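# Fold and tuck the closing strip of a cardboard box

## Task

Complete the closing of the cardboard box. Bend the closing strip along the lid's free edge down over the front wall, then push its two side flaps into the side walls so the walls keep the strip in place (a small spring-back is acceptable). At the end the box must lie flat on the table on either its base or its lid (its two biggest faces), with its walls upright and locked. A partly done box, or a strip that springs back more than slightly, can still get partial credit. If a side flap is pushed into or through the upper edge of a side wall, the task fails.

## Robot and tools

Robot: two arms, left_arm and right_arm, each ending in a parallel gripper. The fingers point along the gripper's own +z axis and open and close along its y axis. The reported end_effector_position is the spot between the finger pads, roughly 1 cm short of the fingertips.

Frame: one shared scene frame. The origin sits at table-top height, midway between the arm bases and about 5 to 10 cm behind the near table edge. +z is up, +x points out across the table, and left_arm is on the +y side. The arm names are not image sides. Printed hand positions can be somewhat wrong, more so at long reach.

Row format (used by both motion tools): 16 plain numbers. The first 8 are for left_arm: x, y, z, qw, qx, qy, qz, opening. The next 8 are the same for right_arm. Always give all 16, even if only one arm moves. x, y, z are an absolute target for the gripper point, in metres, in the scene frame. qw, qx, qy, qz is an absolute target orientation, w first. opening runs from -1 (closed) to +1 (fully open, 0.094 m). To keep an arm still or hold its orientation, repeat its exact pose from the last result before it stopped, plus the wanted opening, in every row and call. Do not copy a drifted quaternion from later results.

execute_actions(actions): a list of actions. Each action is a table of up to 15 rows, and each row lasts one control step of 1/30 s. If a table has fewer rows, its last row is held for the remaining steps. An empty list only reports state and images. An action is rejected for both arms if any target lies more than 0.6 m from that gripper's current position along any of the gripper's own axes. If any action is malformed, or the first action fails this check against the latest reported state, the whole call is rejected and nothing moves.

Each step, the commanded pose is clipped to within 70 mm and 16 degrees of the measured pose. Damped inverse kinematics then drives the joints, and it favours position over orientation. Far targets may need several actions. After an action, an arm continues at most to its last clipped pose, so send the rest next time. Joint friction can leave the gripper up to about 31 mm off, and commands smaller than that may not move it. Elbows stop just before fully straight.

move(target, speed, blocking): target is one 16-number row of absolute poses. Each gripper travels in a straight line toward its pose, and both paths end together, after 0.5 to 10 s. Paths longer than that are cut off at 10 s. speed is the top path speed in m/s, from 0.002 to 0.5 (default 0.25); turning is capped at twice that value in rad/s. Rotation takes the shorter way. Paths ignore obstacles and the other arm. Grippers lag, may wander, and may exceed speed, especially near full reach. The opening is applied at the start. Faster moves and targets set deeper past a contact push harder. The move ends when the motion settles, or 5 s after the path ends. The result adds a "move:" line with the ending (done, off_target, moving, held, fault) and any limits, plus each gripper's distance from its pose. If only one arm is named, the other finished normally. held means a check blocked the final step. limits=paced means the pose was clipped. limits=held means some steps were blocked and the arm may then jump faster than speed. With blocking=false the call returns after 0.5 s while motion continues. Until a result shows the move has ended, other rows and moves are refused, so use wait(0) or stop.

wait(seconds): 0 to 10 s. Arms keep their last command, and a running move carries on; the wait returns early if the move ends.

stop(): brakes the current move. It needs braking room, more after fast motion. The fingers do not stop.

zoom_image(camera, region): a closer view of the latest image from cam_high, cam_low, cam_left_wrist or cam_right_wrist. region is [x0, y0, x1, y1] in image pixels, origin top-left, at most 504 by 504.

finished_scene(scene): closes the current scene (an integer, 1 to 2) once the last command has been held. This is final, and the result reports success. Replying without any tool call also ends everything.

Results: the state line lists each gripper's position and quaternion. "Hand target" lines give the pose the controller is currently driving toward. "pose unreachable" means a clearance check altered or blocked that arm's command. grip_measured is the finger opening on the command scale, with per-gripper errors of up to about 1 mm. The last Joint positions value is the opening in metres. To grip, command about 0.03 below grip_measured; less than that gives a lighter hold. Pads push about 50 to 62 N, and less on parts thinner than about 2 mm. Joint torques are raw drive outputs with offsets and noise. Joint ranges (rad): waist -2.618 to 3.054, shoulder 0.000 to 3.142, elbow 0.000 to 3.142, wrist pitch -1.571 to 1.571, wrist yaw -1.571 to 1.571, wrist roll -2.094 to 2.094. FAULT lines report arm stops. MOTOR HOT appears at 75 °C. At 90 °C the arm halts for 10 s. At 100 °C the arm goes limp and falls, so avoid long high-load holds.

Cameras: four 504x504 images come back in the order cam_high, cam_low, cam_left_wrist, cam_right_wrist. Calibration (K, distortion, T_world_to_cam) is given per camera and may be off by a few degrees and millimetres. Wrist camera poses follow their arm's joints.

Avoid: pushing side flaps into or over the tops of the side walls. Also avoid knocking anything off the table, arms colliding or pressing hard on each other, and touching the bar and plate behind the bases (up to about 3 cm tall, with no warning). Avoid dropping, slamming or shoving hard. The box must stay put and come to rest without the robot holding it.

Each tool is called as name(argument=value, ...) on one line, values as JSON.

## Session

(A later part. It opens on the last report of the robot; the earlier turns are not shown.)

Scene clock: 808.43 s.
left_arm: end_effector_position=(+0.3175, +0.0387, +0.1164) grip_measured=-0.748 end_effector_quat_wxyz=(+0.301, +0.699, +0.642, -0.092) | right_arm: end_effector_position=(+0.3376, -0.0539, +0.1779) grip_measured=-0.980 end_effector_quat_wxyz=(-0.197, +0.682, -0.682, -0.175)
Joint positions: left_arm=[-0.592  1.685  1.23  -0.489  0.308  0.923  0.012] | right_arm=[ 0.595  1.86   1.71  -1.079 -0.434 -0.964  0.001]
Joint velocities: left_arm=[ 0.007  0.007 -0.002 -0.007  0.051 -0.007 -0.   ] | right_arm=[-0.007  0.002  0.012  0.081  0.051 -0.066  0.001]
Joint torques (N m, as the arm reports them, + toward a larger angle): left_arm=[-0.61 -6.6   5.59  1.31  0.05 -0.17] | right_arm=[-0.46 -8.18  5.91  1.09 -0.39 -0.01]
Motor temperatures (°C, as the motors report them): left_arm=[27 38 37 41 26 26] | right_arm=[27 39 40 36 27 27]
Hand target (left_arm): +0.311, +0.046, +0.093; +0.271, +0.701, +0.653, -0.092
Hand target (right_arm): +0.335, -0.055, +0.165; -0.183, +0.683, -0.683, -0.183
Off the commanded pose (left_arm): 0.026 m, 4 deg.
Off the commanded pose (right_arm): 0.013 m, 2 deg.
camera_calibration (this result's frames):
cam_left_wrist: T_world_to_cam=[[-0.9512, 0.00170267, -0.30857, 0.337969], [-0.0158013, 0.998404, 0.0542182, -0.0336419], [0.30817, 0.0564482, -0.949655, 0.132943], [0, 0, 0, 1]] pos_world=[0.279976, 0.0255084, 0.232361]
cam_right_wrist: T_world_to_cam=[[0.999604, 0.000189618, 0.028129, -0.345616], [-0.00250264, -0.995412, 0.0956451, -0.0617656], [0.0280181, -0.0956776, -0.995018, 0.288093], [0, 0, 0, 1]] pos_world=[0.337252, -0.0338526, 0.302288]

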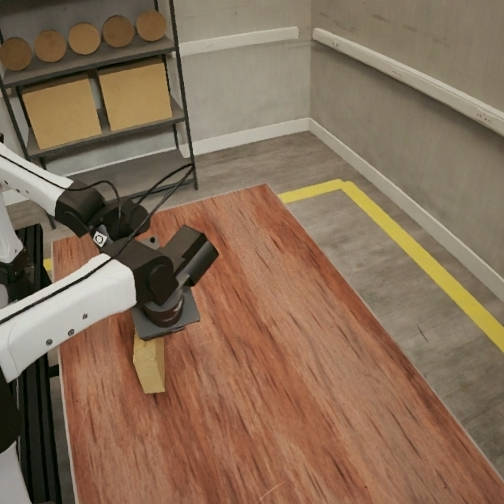

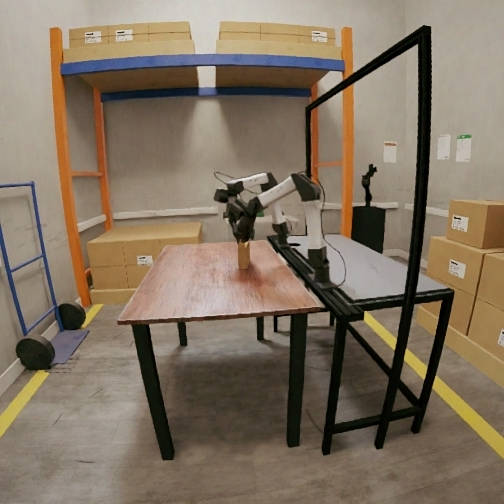

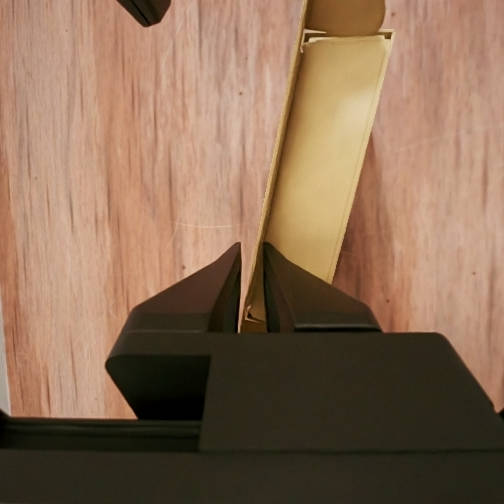

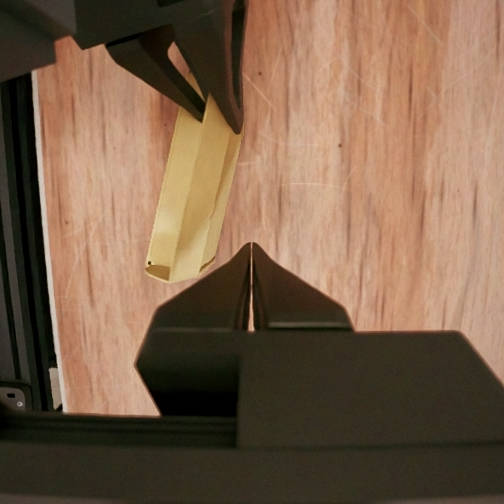

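execute_actions(actions=[[[0.312,0.045,0.092,0.2705,0.701,0.653,-0.0923,-0.72,0.32,-0.055,0.15,0.183,-0.683,0.683,0.183,-1]],[[0.312,0.045,0.092,0.2705,0.701,0.653,-0.0923,-0.72,0.31,-0.055,0.135,0.183,-0.683,0.683,0.183,-1]],[[0.312,0.045,0.092,0.2705,0.701,0.653,-0.0923,-0.72,0.302,-0.055,0.13,0.183,-0.683,0.683,0.183,-1]]])

Scene clock: 814.93 s.
left_arm: end_effector_position=(+0.3171, +0.0390, +0.1155) grip_measured=-0.721 end_effector_quat_wxyz=(+0.300, +0.699, +0.642, -0.092) | right_arm: end_effector_position=(+0.3085, -0.0529, +0.1334) grip_measured=-0.980 end_effector_quat_wxyz=(-0.187, +0.683, -0.681, -0.184)
Joint positions: left_arm=[-0.592  1.685  1.227 -0.488  0.308  0.923  0.013] | right_arm=[ 0.634  1.788  1.442 -0.891 -0.435 -0.93   0.001]
Joint velocities: left_arm=[-0.012 -0.002 -0.022 -0.051 -0.037  0.022 -0.001] | right_arm=[-0.012 -0.007 -0.007 -0.051  0.007 -0.022 -0.   ]
Joint torques (N m, as the arm reports them, + toward a larger angle): left_arm=[-0.56 -6.6   5.73  1.3   0.04 -0.16] | right_arm=[ 0.28 -9.65  5.57  1.11 -0.24  0.07]
Motor temperatures (°C, as the motors report them): left_arm=[27 38 37 41 26 26] | right_arm=[27 40 40 36 27 27]
Hand target (left_arm): +0.311, +0.046, +0.093; +0.271, +0.701, +0.653, -0.092
Hand target (right_arm): +0.302, -0.055, +0.130; -0.183, +0.683, -0.683, -0.183
Off the commanded pose (left_arm): 0.025 m, 4 deg.
Off the commanded pose (right_arm): 0.008 m, 1 deg.
camera_calibration (this result's frames):
cam_left_wrist: T_world_to_cam=[[-0.951674, 0.00200035, -0.307104, 0.337251], [-0.0157685, 0.998342, 0.0553671, -0.0340846], [0.306706, 0.057534, -0.950064, 0.132669], [0, 0, 0, 1]] pos_world=[0.279725, 0.0257204, 0.231503]
cam_right_wrist: T_world_to_cam=[[0.999942, 0.0101247, 0.00363925, -0.311509], [0.00972115, -0.995176, 0.0976252, -0.0605666], [0.00461012, -0.0975842, -0.995217, 0.251868], [0, 0, 0, 1]] pos_world=[0.310918, -0.0325422, 0.257709]

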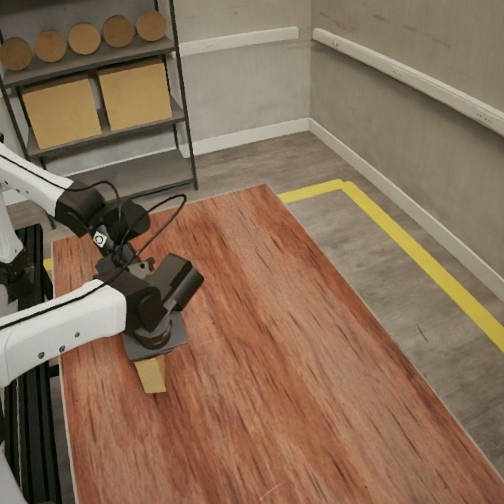

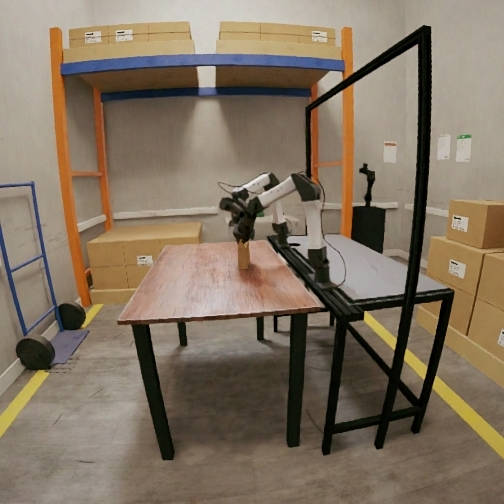

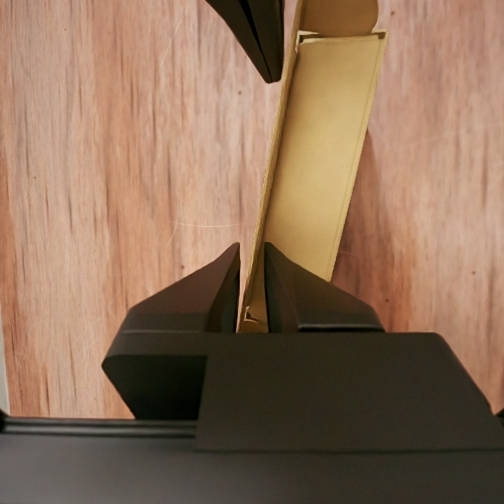

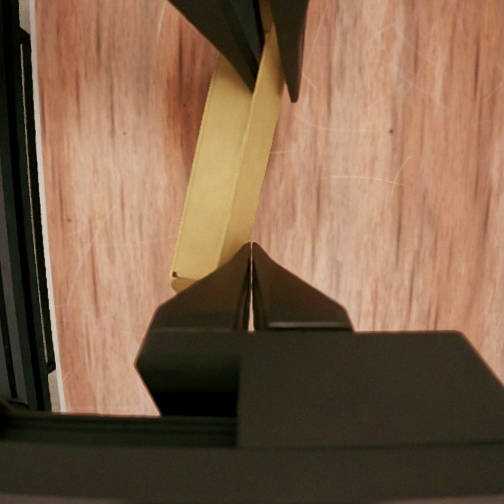

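execute_actions(actions=[[[0.312,0.045,0.092,0.2705,0.701,0.653,-0.0923,-0.72,0.312,-0.055,0.16,0.183,-0.683,0.683,0.183,-1]],[[0.312,0.045,0.092,0.2705,0.701,0.653,-0.0923,-0.72,0.30,-0.055,0.185,0.2705,-0.701,0.653,0.0923,-0.3]],[[0.312,0.045,0.092,0.2705,0.701,0.653,-0.0923,-0.72,0.282,-0.055,0.185,0.3535,-0.707,0.612,0,0.4]],[[0.312,0.045,0.092,0.2705,0.701,0.653,-0.0923,-0.72,0.28,-0.055,0.165,0.3535,-0.707,0.612,0,0.4]],[[0.312,0.045,0.092,0.2705,0.701,0.653,-0.0923,-0.72,0.28,-0.055,0.145,0.3535,-0.707,0.612,0,0.4]]])

Scene clock: 826.07 s.
left_arm: end_effector_position=(+0.3171, +0.0391, +0.1137) grip_measured=-0.721 end_effector_quat_wxyz=(+0.298, +0.699, +0.643, -0.092) | right_arm: end_effector_position=(+0.2835, -0.0532, +0.1570) grip_measured=+0.398 end_effector_quat_wxyz=(-0.365, +0.705, -0.608, +0.000)
Joint positions: left_arm=[-0.592  1.688  1.226 -0.487  0.308  0.923  0.013] | right_arm=[ 0.831  1.39   0.969 -0.385 -0.054 -0.928  0.066]
Joint velocities: left_arm=[-0.012 -0.012  0.012  0.007 -0.037 -0.022 -0.001] | right_arm=[-0.007  0.002 -0.002  0.051 -0.066  0.022 -0.001]
Joint torques (N m, as the arm reports them, + toward a larger angle): left_arm=[-0.61 -6.85  5.86  1.31  0.05 -0.16] | right_arm=[ 0.39 -5.18  6.51  1.89  0.01  0.17]
Motor temperatures (°C, as the motors report them): left_arm=[27 38 37 41 26 26] | right_arm=[27 41 40 36 27 27]
Hand target (left_arm): +0.311, +0.045, +0.093; +0.271, +0.701, +0.653, -0.092
Hand target (right_arm): +0.280, -0.055, +0.145; -0.354, +0.707, -0.612, -0.000
Off the commanded pose (left_arm): 0.023 m, 3 deg.
Off the commanded pose (right_arm): 0.013 m, 1 deg.
camera_calibration (this result's frames):
cam_left_wrist: T_world_to_cam=[[-0.952614, 0.00259068, -0.30417, 0.336628], [-0.0156976, 0.998213, 0.0576644, -0.0343407], [0.303775, 0.0597067, -0.950871, 0.131925], [0, 0, 0, 1]] pos_world=[0.280062, 0.0255304, 0.229816]
cam_right_wrist: T_world_to_cam=[[0.858457, 0.00328065, 0.512875, -0.326819], [-0.0426719, -0.996056, 0.0777962, -0.0450792], [0.511108, -0.08867, -0.854931, 0.110346], [0, 0, 0, 1]] pos_world=[0.222238, -0.0340449, 0.265463]

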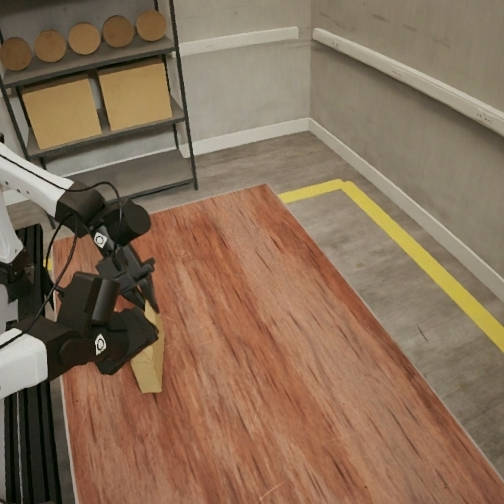

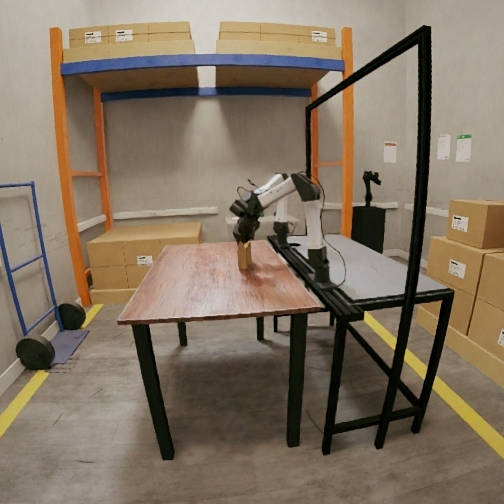

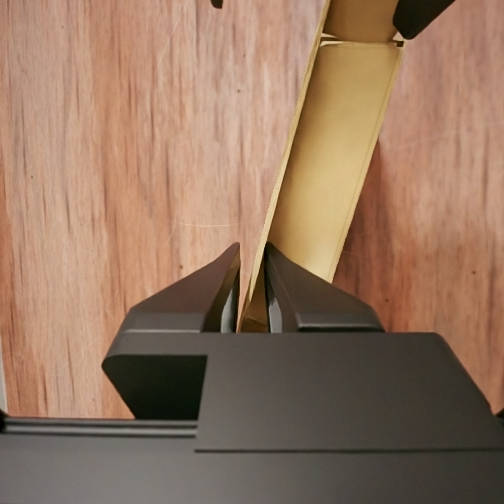

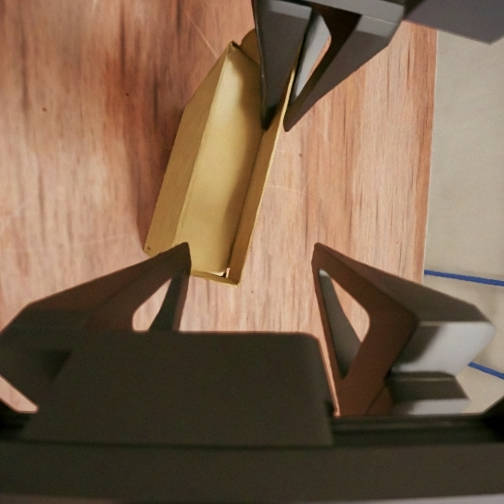

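execute_actions(actions=[[[0.312,0.045,0.092,0.2705,0.701,0.653,-0.0923,-0.72,0.273,-0.04,0.14,0.3535,-0.707,0.612,0,0.6]],[[0.312,0.045,0.092,0.2705,0.701,0.653,-0.0923,-0.72,0.273,-0.04,0.125,0.3535,-0.707,0.612,0,0.6]],[[0.312,0.045,0.092,0.2705,0.701,0.653,-0.0923,-0.72,0.273,-0.04,0.112,0.3535,-0.707,0.612,0,0.6]]])

Scene clock: 831.03 s.
left_arm: end_effector_position=(+0.3171, +0.0391, +0.1137) grip_measured=-0.721 end_effector_quat_wxyz=(+0.298, +0.699, +0.643, -0.092) | right_arm: end_effector_position=(+0.2768, -0.0358, +0.1267) grip_measured=+0.598 end_effector_quat_wxyz=(-0.368, +0.705, -0.606, -0.001)
Joint positions: left_arm=[-0.592  1.688  1.226 -0.487  0.308  0.923  0.013] | right_arm=[ 0.889  1.45   0.89  -0.236 -0.017 -0.888  0.075]
Joint velocities: left_arm=[ 0.002 -0.007  0.002  0.051 -0.051 -0.022 -0.001] | right_arm=[-0.017 -0.002 -0.007  0.007 -0.007 -0.051 -0.001]
Joint torques (N m, as the arm reports them, + toward a larger angle): left_arm=[-0.61 -6.85  5.89  1.3   0.05 -0.16] | right_arm=[ 0.2  -5.03  6.19  1.88  0.    0.16]
Motor temperatures (°C, as the motors report them): left_arm=[27 38 37 41 26 26] | right_arm=[27 40 40 37 27 27]
Hand target (left_arm): +0.311, +0.045, +0.093; +0.271, +0.701, +0.653, -0.092
Hand target (right_arm): +0.273, -0.040, +0.112; -0.354, +0.707, -0.612, -0.000
Off the commanded pose (left_arm): 0.023 m, 3 deg.
Off the commanded pose (right_arm): 0.016 m, 2 deg.
camera_calibration (this result's frames):
cam_left_wrist: T_world_to_cam=[[-0.952614, 0.00259068, -0.30417, 0.336628], [-0.0156976, 0.998213, 0.0576644, -0.0343407], [0.303775, 0.0597067, -0.950871, 0.131925], [0, 0, 0, 1]] pos_world=[0.280062, 0.0255304, 0.229816]
cam_right_wrist: T_world_to_cam=[[0.856076, 0.00304753, 0.516842, -0.305495], [-0.0394983, -0.996673, 0.0713002, -0.0257421], [0.515339, -0.0814527, -0.853107, 0.0881831], [0, 0, 0, 1]] pos_world=[0.215066, -0.0175427, 0.234957]

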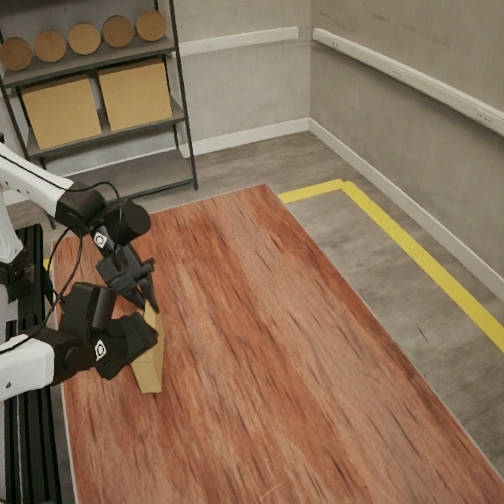

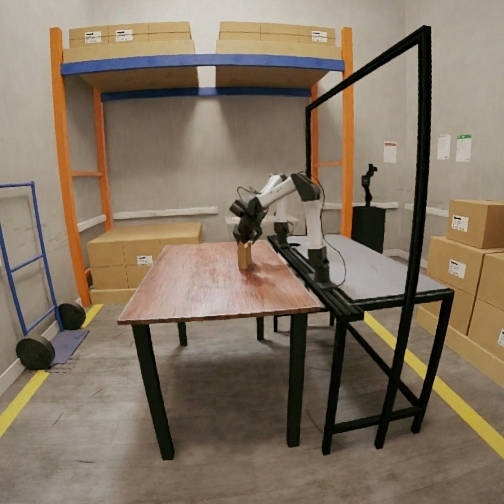

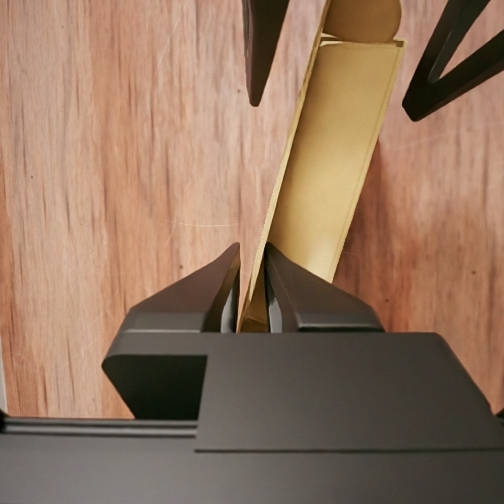

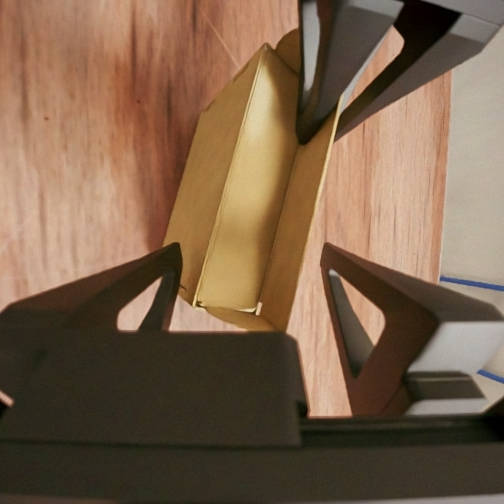

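execute_actions(actions=[[[0.312,0.045,0.092,0.2705,0.701,0.653,-0.0923,-0.72,0.278,-0.04,0.10,0.3535,-0.707,0.612,0,0.5]],[[0.312,0.045,0.092,0.2705,0.701,0.653,-0.0923,-0.72,0.278,-0.04,0.10,0.3535,-0.707,0.612,0,0.3]],[[0.312,0.045,0.092,0.2705,0.701,0.653,-0.0923,-0.72,0.278,-0.04,0.10,0.3535,-0.707,0.612,0,0.15]],[[0.312,0.045,0.092,0.2705,0.701,0.653,-0.0923,-0.5,0.278,-0.04,0.10,0.3535,-0.707,0.612,0,0.05]],[[0.312,0.045,0.092,0.2705,0.701,0.653,-0.0923,-0.3,0.278,-0.04,0.10,0.3535,-0.707,0.612,0,-0.05]]])

Scene clock: 839.60 s.
left_arm: end_effector_position=(+0.3194, +0.0380, +0.1152) grip_measured=-0.302 end_effector_quat_wxyz=(+0.304, +0.699, +0.641, -0.089) | right_arm: end_effector_position=(+0.2803, -0.0337, +0.1146) grip_measured=-0.044 end_effector_quat_wxyz=(-0.368, +0.704, -0.607, -0.001)
Joint positions: left_arm=[-0.592  1.688  1.226 -0.475  0.305  0.923  0.033] | right_arm=[ 0.886  1.484  0.869 -0.182 -0.019 -0.888  0.045]
Joint velocities: left_arm=[-0.007 -0.012  0.017  0.007 -0.081 -0.066 -0.   ] | right_arm=[-0.002  0.007  0.002 -0.007  0.051 -0.037 -0.   ]
Joint torques (N m, as the arm reports them, + toward a larger angle): left_arm=[-0.62 -6.83  5.89  1.21  0.07 -0.17] | right_arm=[-0.66 -5.49  5.97  1.95 -0.13  0.12]
Motor temperatures (°C, as the motors report them): left_arm=[27 38 37 41 26 26] | right_arm=[27 39 40 38 27 27]
Hand target (left_arm): +0.311, +0.045, +0.093; +0.271, +0.701, +0.653, -0.092
Hand target (right_arm): +0.278, -0.040, +0.100; -0.353, +0.707, -0.612, -0.000
Off the commanded pose (left_arm): 0.025 m, 4 deg.
Off the commanded pose (right_arm): 0.016 m, 2 deg.
camera_calibration (this result's frames):
cam_left_wrist: T_world_to_cam=[[-0.949031, -0.000426331, -0.315183, 0.339547], [-0.0179, 0.998458, 0.0525471, -0.0320413], [0.314675, 0.0555106, -0.947575, 0.128975], [0, 0, 0, 1]] pos_world=[0.281082, 0.0249772, 0.230917]
cam_right_wrist: T_world_to_cam=[[0.856586, 0.000448743, 0.516004, -0.302336], [-0.0419284, -0.996632, 0.0704694, -0.021855], [0.514298, -0.0819983, -0.853683, 0.0765873], [0, 0, 0, 1]] pos_world=[0.218671, -0.0153657, 0.222928]

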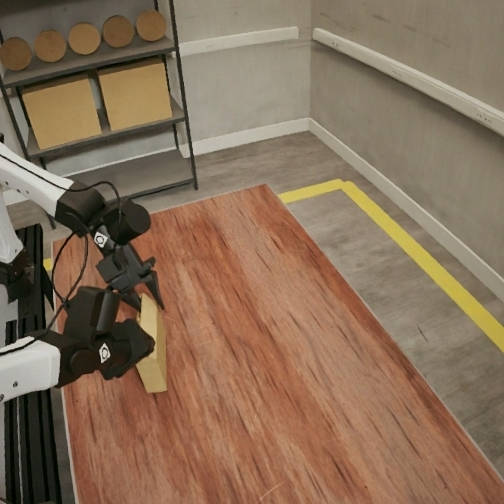

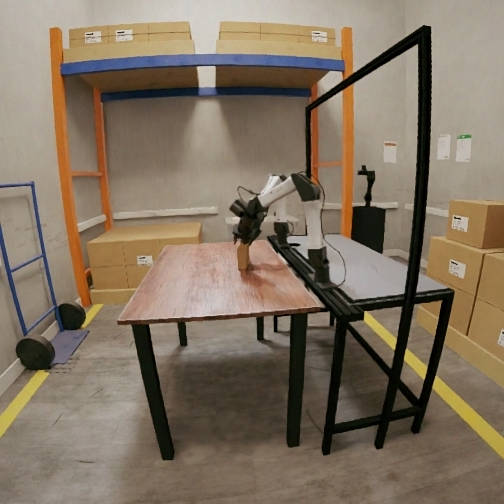

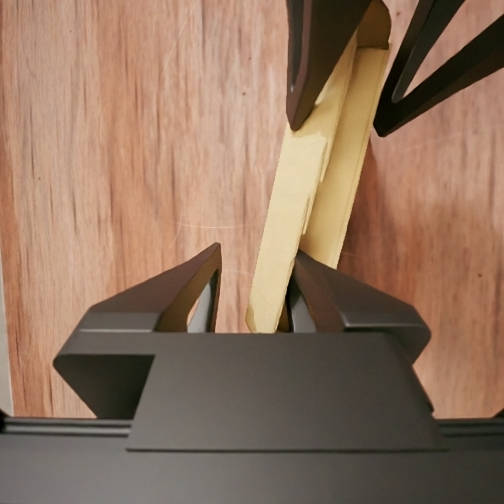

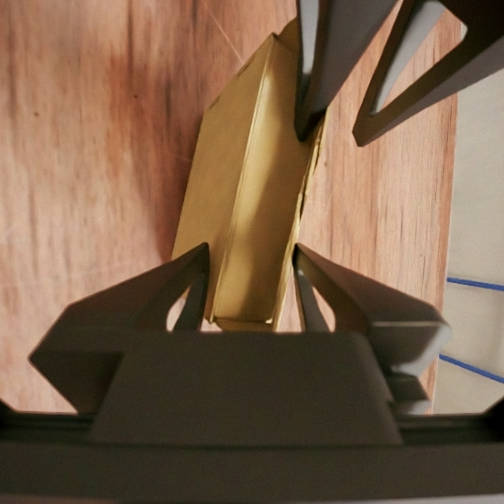

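execute_actions(actions=[[[0.312,0.045,0.115,0.2705,0.701,0.653,-0.0923,0.0,0.278,-0.04,0.10,0.3535,-0.707,0.612,0,-0.07]],[[0.305,0.05,0.14,0.2705,0.701,0.653,-0.0923,0.1,0.278,-0.04,0.10,0.3535,-0.707,0.612,0,-0.07]],[[0.30,0.055,0.165,0.2705,0.701,0.653,-0.0923,0.1,0.278,-0.04,0.10,0.3535,-0.707,0.612,0,-0.07]],[[0.305,0.045,0.165,0.183,0.683,0.683,-0.183,-1,0.278,-0.04,0.10,0.3535,-0.707,0.612,0,-0.07]],[[0.305,0.04,0.15,0.183,0.683,0.683,-0.183,-1,0.278,-0.04,0.10,0.3535,-0.707,0.612,0,-0.07]]])

Scene clock: 846.27 s.
left_arm: end_effector_position=(+0.3073, +0.0419, +0.1643) grip_measured=-0.983 end_effector_quat_wxyz=(+0.198, +0.683, +0.681, -0.175) | right_arm: end_effector_position=(+0.2807, -0.0337, +0.1149) grip_measured=-0.066 end_effector_quat_wxyz=(-0.369, +0.704, -0.607, -0.001)
Joint positions: left_arm=[-0.544  1.81   1.646 -1.019  0.447  0.905  0.001] | right_arm=[ 0.884  1.484  0.869 -0.18  -0.02  -0.888  0.044]
Joint velocities: left_arm=[-0.012  0.017 -0.007 -0.007  0.022  0.022 -0.   ] | right_arm=[-0.007 -0.002 -0.007 -0.095 -0.037  0.037 -0.   ]
Joint torques (N m, as the arm reports them, + toward a larger angle): left_arm=[-0.74 -7.76  6.01  1.07  0.32 -0.12] | right_arm=[-0.67 -5.36  5.95  1.94 -0.07  0.07]
Motor temperatures (°C, as the motors report them): left_arm=[27 39 37 41 26 26] | right_arm=[27 39 40 38 27 27]
Hand target (left_arm): +0.305, +0.040, +0.150; +0.183, +0.683, +0.683, -0.183
Hand target (right_arm): +0.278, -0.040, +0.100; -0.354, +0.707, -0.612, -0.000
Off the commanded pose (left_arm): 0.015 m, 2 deg.
Off the commanded pose (right_arm): 0.016 m, 2 deg.
camera_calibration (this result's frames):
cam_left_wrist: T_world_to_cam=[[-0.999279, 0.00182465, -0.0379348, 0.31327], [-0.00162182, 0.995884, 0.0906235, -0.0498289], [0.037944, 0.0906197, -0.995162, 0.27047], [0, 0, 0, 1]] pos_world=[0.3027, 0.0245422, 0.285562]
cam_right_wrist: T_world_to_cam=[[0.856256, -0.000856933, 0.516551, -0.302852], [-0.0426035, -0.996709, 0.0689678, -0.0215187], [0.514792, -0.081061, -0.853474, 0.0764514], [0, 0, 0, 1]] pos_world=[0.219045, -0.0155102, 0.223172]

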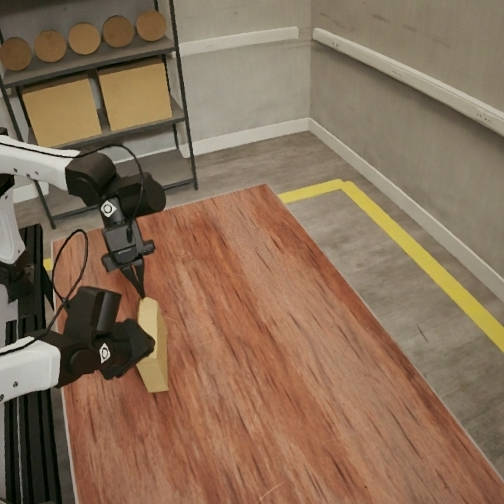

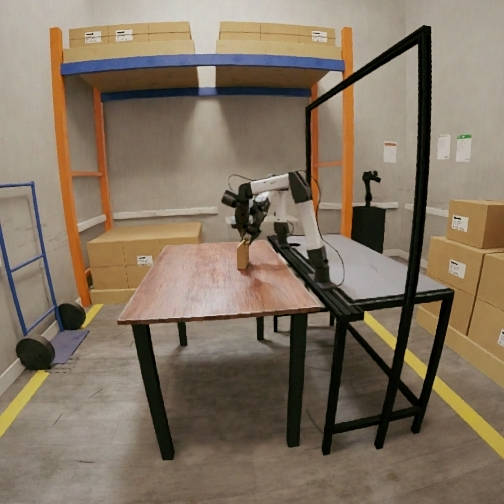

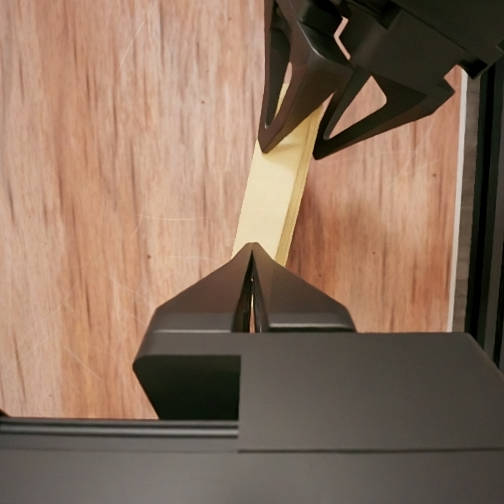

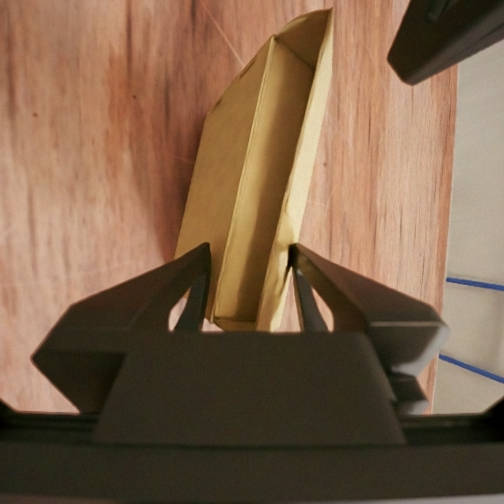

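Now press down with left, shifting −x.

execute_actions(actions=[[[0.295,0.035,0.135,0.183,0.683,0.683,-0.183,-1,0.278,-0.04,0.10,0.3535,-0.707,0.612,0,-0.07]],[[0.292,0.035,0.122,0.183,0.683,0.683,-0.183,-1,0.278,-0.04,0.10,0.3535,-0.707,0.612,0,-0.07]],[[0.288,0.035,0.112,0.183,0.683,0.683,-0.183,-1,0.278,-0.04,0.10,0.3535,-0.707,0.612,0,-0.07]],[[0.285,0.035,0.103,0.183,0.683,0.683,-0.183,-1,0.278,-0.04,0.10,0.3535,-0.707,0.612,0,-0.07]],[[0.283,0.035,0.095,0.183,0.683,0.683,-0.183,-1,0.278,-0.04,0.10,0.3535,-0.707,0.612,0,-0.07]]])

Scene clock: 853.77 s.
left_arm: end_effector_position=(+0.2920, +0.0293, +0.1117) grip_measured=-0.983 end_effector_quat_wxyz=(+0.206, +0.683, +0.675, -0.186) | right_arm: end_effector_position=(+0.2810, -0.0335, +0.1152) grip_measured=-0.068 end_effector_quat_wxyz=(-0.370, +0.704, -0.607, -0.001)
Joint positions: left_arm=[-0.591  1.792  1.401 -0.757  0.453  0.857  0.001] | right_arm=[ 0.884  1.484  0.869 -0.178 -0.02  -0.888  0.044]
Joint velocities: left_arm=[ 0.012 -0.007  0.027  0.139 -0.051 -0.022 -0.001] | right_arm=[-0.007  0.002 -0.012 -0.007  0.051  0.007 -0.   ]
Joint torques (N m, as the arm reports them, + toward a larger angle): left_arm=[-1.18 -9.18  4.63  1.06  0.1  -0.15] | right_arm=[-0.68 -5.42  6.16  1.84 -0.09  0.11]
Motor temperatures (°C, as the motors report them): left_arm=[27 40 37 40 26 26] | right_arm=[27 38 40 39 27 27]
Hand target (left_arm): +0.283, +0.035, +0.096; +0.183, +0.683, +0.683, -0.183
Hand target (right_arm): +0.278, -0.040, +0.100; -0.354, +0.707, -0.612, -0.000
Off the commanded pose (left_arm): 0.020 m, 3 deg.
Off the commanded pose (right_arm): 0.017 m, 2 deg.
camera_calibration (this result's frames):
cam_left_wrist: T_world_to_cam=[[-0.999282, 0.00944589, -0.0366885, 0.295717], [0.00709738, 0.997949, 0.0636229, -0.0321078], [0.0372142, 0.0633168, -0.997299, 0.221163], [0, 0, 0, 1]] pos_world=[0.287502, 0.0152453, 0.233458]
cam_right_wrist: T_world_to_cam=[[0.855587, -0.00159387, 0.517656, -0.303181], [-0.0427058, -0.996804, 0.0675154, -0.02109], [0.515894, -0.0798722, -0.852921, 0.0762927], [0, 0, 0, 1]] pos_world=[0.219138, -0.0154121, 0.223439]

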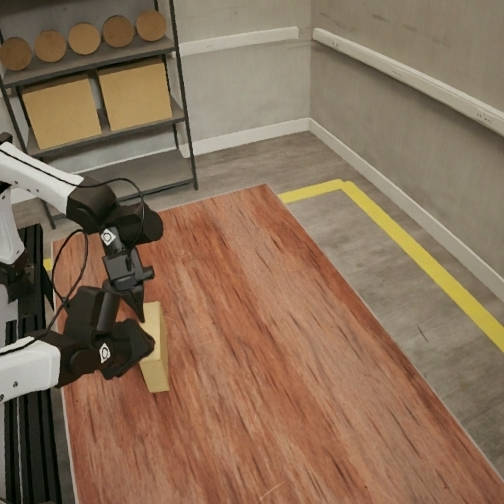

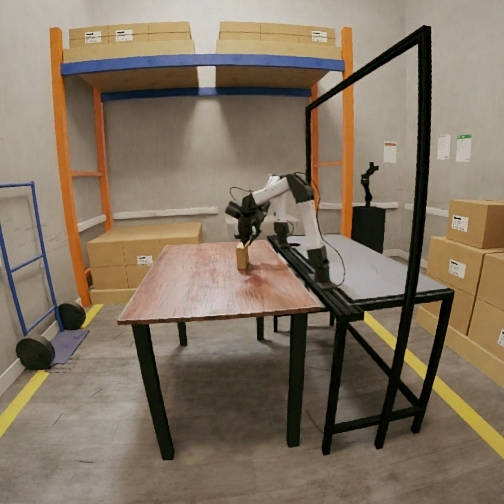

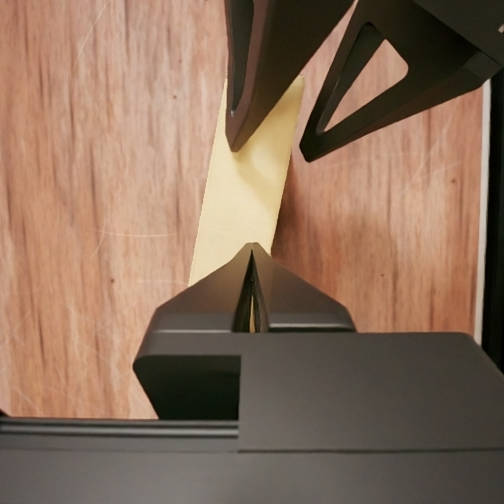

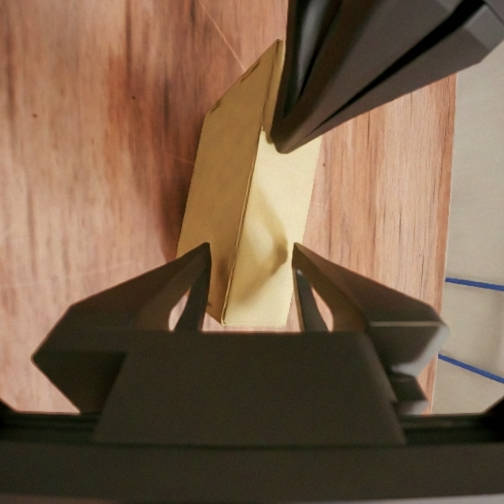

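execute_actions(actions=[[[0.283,0.035,0.095,0.183,0.683,0.683,-0.183,-1,0.262,-0.055,0.115,0.3535,-0.707,0.612,0,-0.07]],[[0.283,0.035,0.095,0.183,0.683,0.683,-0.183,-1,0.258,-0.058,0.10,0.3535,-0.707,0.612,0,-0.07]],[[0.283,0.035,0.095,0.183,0.683,0.683,-0.183,-1,0.258,-0.058,0.088,0.3535,-0.707,0.612,0,-0.07]],[[0.29,0.04,0.13,0.183,0.683,0.683,-0.183,-1,0.258,-0.058,0.088,0.3535,-0.707,0.612,0,-0.07]],[[0.292,0.07,0.12,0.183,0.683,0.683,-0.183,-1,0.258,-0.058,0.088,0.3535,-0.707,0.612,0,-0.07]],[[0.29,0.07,0.098,0.183,0.683,0.683,-0.183,-1,0.258,-0.058,0.088,0.3535,-0.707,0.612,0,-0.07]]])

move(target=[0.30,0.12,0.17,0.183,0.683,0.683,-0.183,-1,0.25,-0.1,0.17,0.3535,-0.707,0.612,0,-0.07], speed=0.1)

move(target=[0.315,0.13,0.075,0,0,0.866,-0.5,-1,0.275,-0.125,0.08,0,0,0.866,0.5,-1], speed=0.3)

Scene clock: 862.23 s.
left_arm: end_effector_position=(+0.2981, +0.0647, +0.1119) grip_measured=-0.983 end_effector_quat_wxyz=(+0.202, +0.681, +0.679, -0.184) | right_arm: end_effector_position=(+0.2674, -0.0492, +0.1108) grip_measured=-0.068 end_effector_quat_wxyz=(-0.383, +0.699, -0.603, +0.002)
Joint positions: left_arm=[-0.499  1.754  1.358 -0.803  0.483  0.946  0.001] | right_arm=[ 0.884  1.397  0.753 -0.121 -0.015 -0.889  0.044]
Joint velocities: left_arm=[-0.007 -0.027 -0.012 -0.037  0.007  0.022 -0.   ] | right_arm=[ 0.002  0.002  0.002  0.037  0.051 -0.037  0.001]
Joint torques (N m, as the arm reports them, + toward a larger angle): left_arm=[-0.93 -8.99  4.72  0.98  0.14 -0.1 ] | right_arm=[ 0.18 -4.32  5.43  1.75  0.    0.14]
Motor temperatures (°C, as the motors report them): left_arm=[27 41 37 40 26 26] | right_arm=[27 38 40 39 27 27]
Hand target (left_arm): +0.289, +0.070, +0.098; +0.183, +0.683, +0.683, -0.183
Hand target (right_arm): +0.258, -0.058, +0.088; -0.354, +0.707, -0.612, -0.000
Off the commanded pose (left_arm): 0.017 m, 2 deg.
Off the commanded pose (right_arm): 0.026 m, 4 deg.
camera_calibration (this result's frames):
cam_left_wrist: T_world_to_cam=[[-0.999553, 0.00278297, -0.0297633, 0.301233], [0.000633233, 0.997405, 0.0719947, -0.0665287], [0.0298864, 0.0719437, -0.996961, 0.220384], [0, 0, 0, 1]] pos_world=[0.294554, 0.0496625, 0.23347]
cam_right_wrist: T_world_to_cam=[[0.843869, -0.0132881, 0.536384, -0.288851], [-0.0463014, -0.997768, 0.0481258, -0.0340008], [0.534547, -0.0654472, -0.842601, 0.0729106], [0, 0, 0, 1]] pos_world=[0.203204, -0.0329914, 0.218006]

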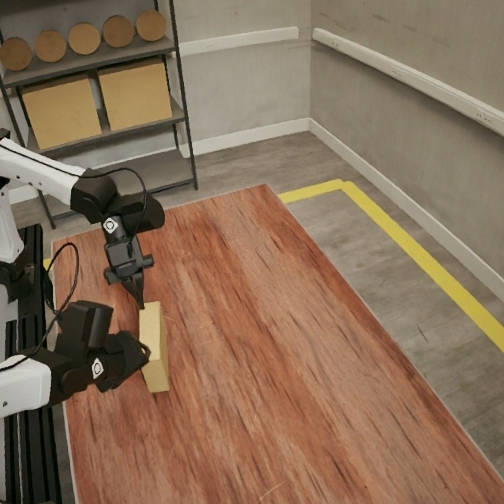

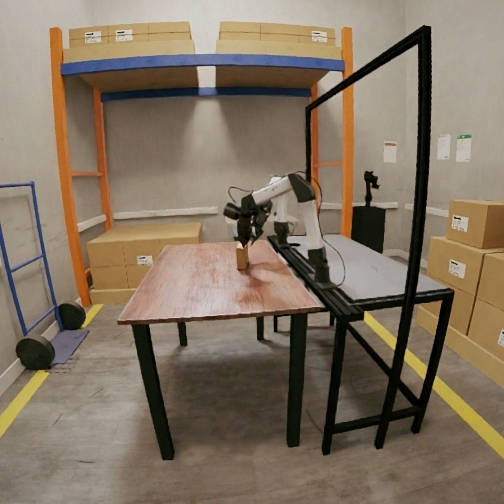

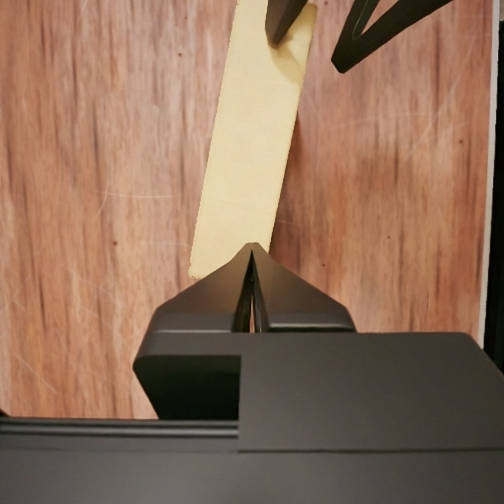

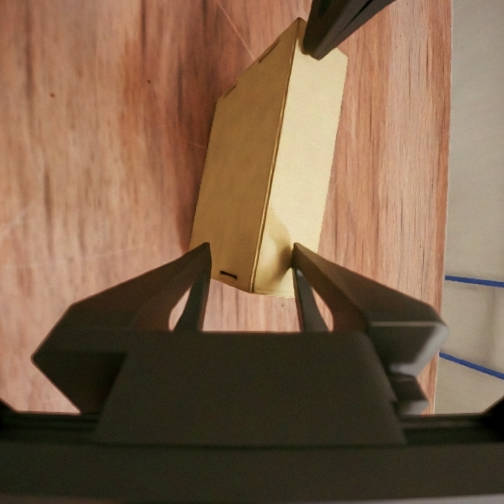

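Scene clock: 863.67 s.
left_arm: end_effector_position=(+0.3013, +0.1172, +0.1585) grip_measured=-0.983 end_effector_quat_wxyz=(+0.174, +0.682, +0.686, -0.184) | right_arm: end_effector_position=(+0.2481, -0.1006, +0.1594) grip_measured=-0.068 end_effector_quat_wxyz=(-0.345, +0.709, -0.616, +0.002)
Joint positions: left_arm=[-0.359  1.722  1.524 -1.131  0.509  1.109  0.001] | right_arm=[ 0.796  1.177  0.854 -0.526 -0.069 -0.951  0.044]
Joint velocities: left_arm=[-0.032 -0.002  0.012 -0.007  0.022 -0.022  0.001] | right_arm=[ 0.007  0.002  0.012  0.037 -0.022  0.081  0.001]
Joint torques (N m, as the arm reports them, + toward a larger angle): left_arm=[  0.38 -10.14   8.19   0.6    0.36  -0.06] | right_arm=[-0.81 -4.64  9.88  1.58 -0.27  0.01]
Motor temperatures (°C, as the motors report them): left_arm=[27 41 37 40 26 26] | right_arm=[27 38 40 39 27 27]
Hand target (left_arm): +0.301, +0.119, +0.170; +0.184, +0.682, +0.683, -0.183
Hand target (right_arm): +0.250, -0.100, +0.170; -0.354, +0.707, -0.612, +0.001
Off the commanded pose (left_arm): 0.012 m, 1 deg.
Off the commanded pose (right_arm): 0.011 m, 1 deg.
move: off_target (left_arm, right_arm)
camera_calibration (this result's frames):
cam_left_wrist: T_world_to_cam=[[-0.99994, 0.00611557, 0.00910799, 0.299172], [0.0070973, 0.993685, 0.111982, -0.130057], [-0.00836564, 0.11204, -0.993669, 0.269355], [0, 0, 0, 1]] pos_world=[0.302331, 0.0972273, 0.279489]
cam_right_wrist: T_world_to_cam=[[0.872467, 0.0129006, 0.488502, -0.296172], [-0.0479346, -0.992571, 0.111824, -0.097679], [0.486316, -0.120979, -0.865368, 0.130794], [0, 0, 0, 1]] pos_world=[0.190111, -0.0773093, 0.268788]

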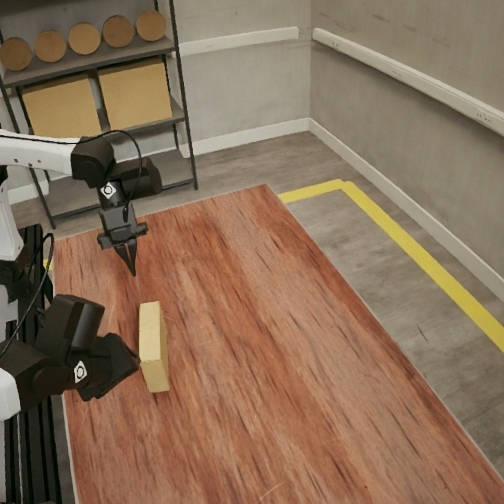

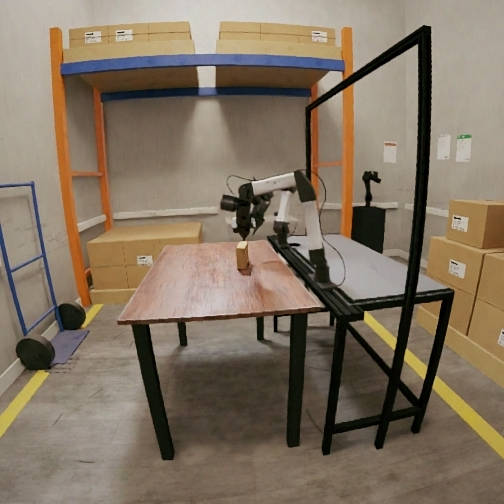

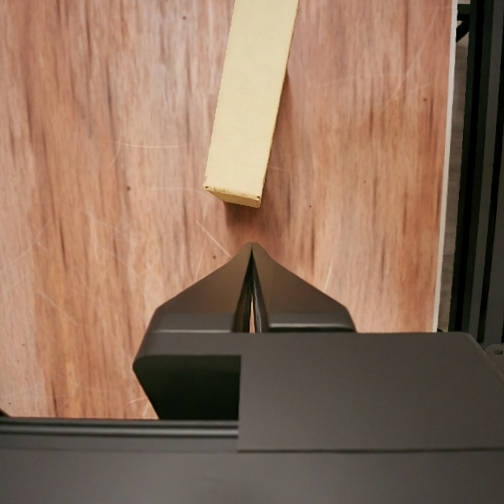

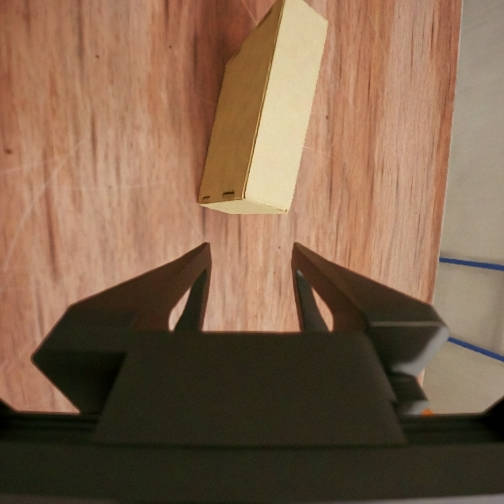

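Scene clock: 867.73 s.
left_arm: end_effector_position=(+0.3145, +0.1282, +0.0793) grip_measured=-0.983 end_effector_quat_wxyz=(+0.002, +0.011, +0.867, -0.498) | right_arm: end_effector_position=(+0.2840, -0.1249, +0.0873) grip_measured=-0.980 end_effector_quat_wxyz=(+0.020, -0.014, +0.867, +0.498)
Joint positions: left_arm=[-0.145  1.818  1.027 -0.442  1.058 -0.348  0.001] | right_arm=[ 0.274  1.645  0.8   -0.316 -1.001  0.397  0.001]
Joint velocities: left_arm=[-0.002 -0.002 -0.012  0.066  0.007 -0.11   0.001] | right_arm=[-0.012 -0.002  0.002 -0.066 -0.037 -0.051 -0.   ]
Joint torques (N m, as the arm reports them, + toward a larger angle): left_arm=[ 0.5  -9.02  5.04  1.01  0.48 -0.14] | right_arm=[-0.65 -5.81  4.51  1.28 -0.54  0.05]
Motor temperatures (°C, as the motors report them): left_arm=[27 41 37 39 26 26] | right_arm=[27 37 41 38 27 27]
Hand target (left_arm): +0.312, +0.132, +0.077; -0.001, +0.002, +0.865, -0.501
Hand target (right_arm): +0.276, -0.128, +0.078; +0.005, -0.001, +0.867, +0.498
Off the commanded pose (left_arm): 0.005 m, 1 deg.
Off the commanded pose (right_arm): 0.012 m, 3 deg.
move: off_target (right_arm)
camera_calibration (this result's frames):
cam_left_wrist: T_world_to_cam=[[-0.0293027, -0.504221, 0.863077, 0.00547931], [-0.80599, 0.522612, 0.277952, 0.170722], [-0.591204, -0.687487, -0.421711, 0.429939], [0, 0, 0, 1]] pos_world=[0.391942, 0.209118, 0.129128]
cam_right_wrist: T_world_to_cam=[[0.0510229, -0.498876, -0.86517, -0.00436878], [-0.819082, -0.516554, 0.249551, 0.154393], [-0.571403, 0.695913, -0.434976, 0.412879], [0, 0, 0, 1]] pos_world=[0.362603, -0.209755, 0.137284]

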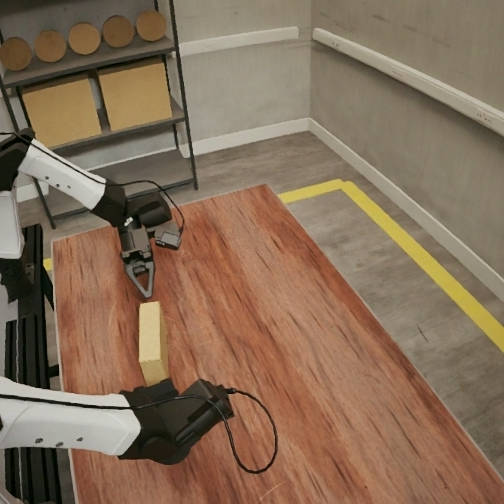

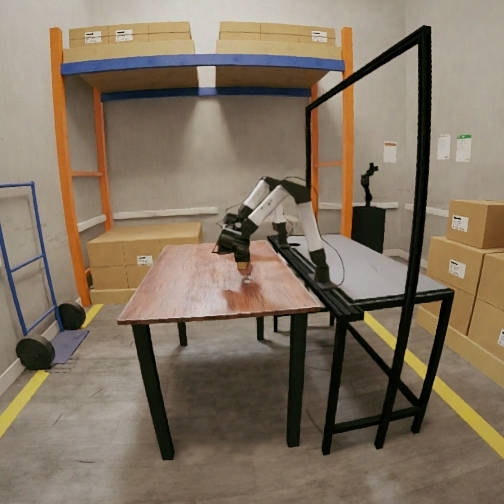

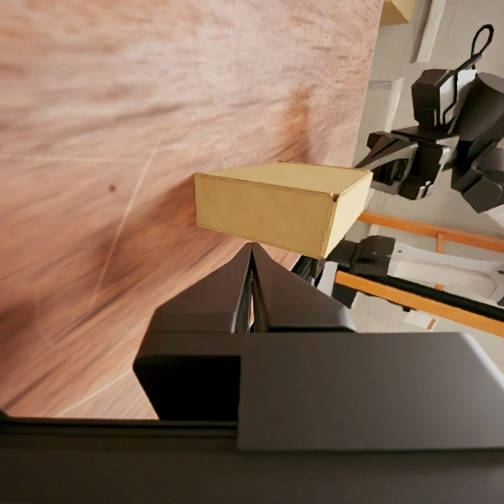

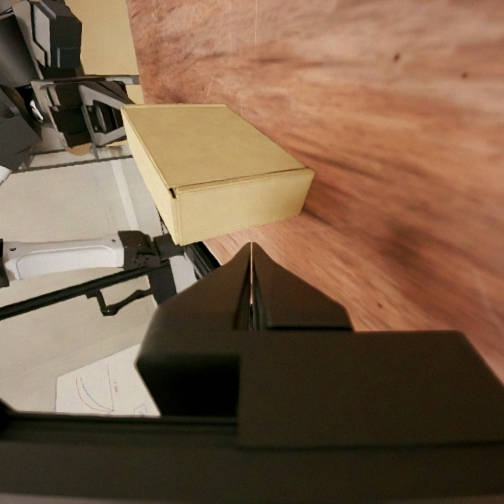

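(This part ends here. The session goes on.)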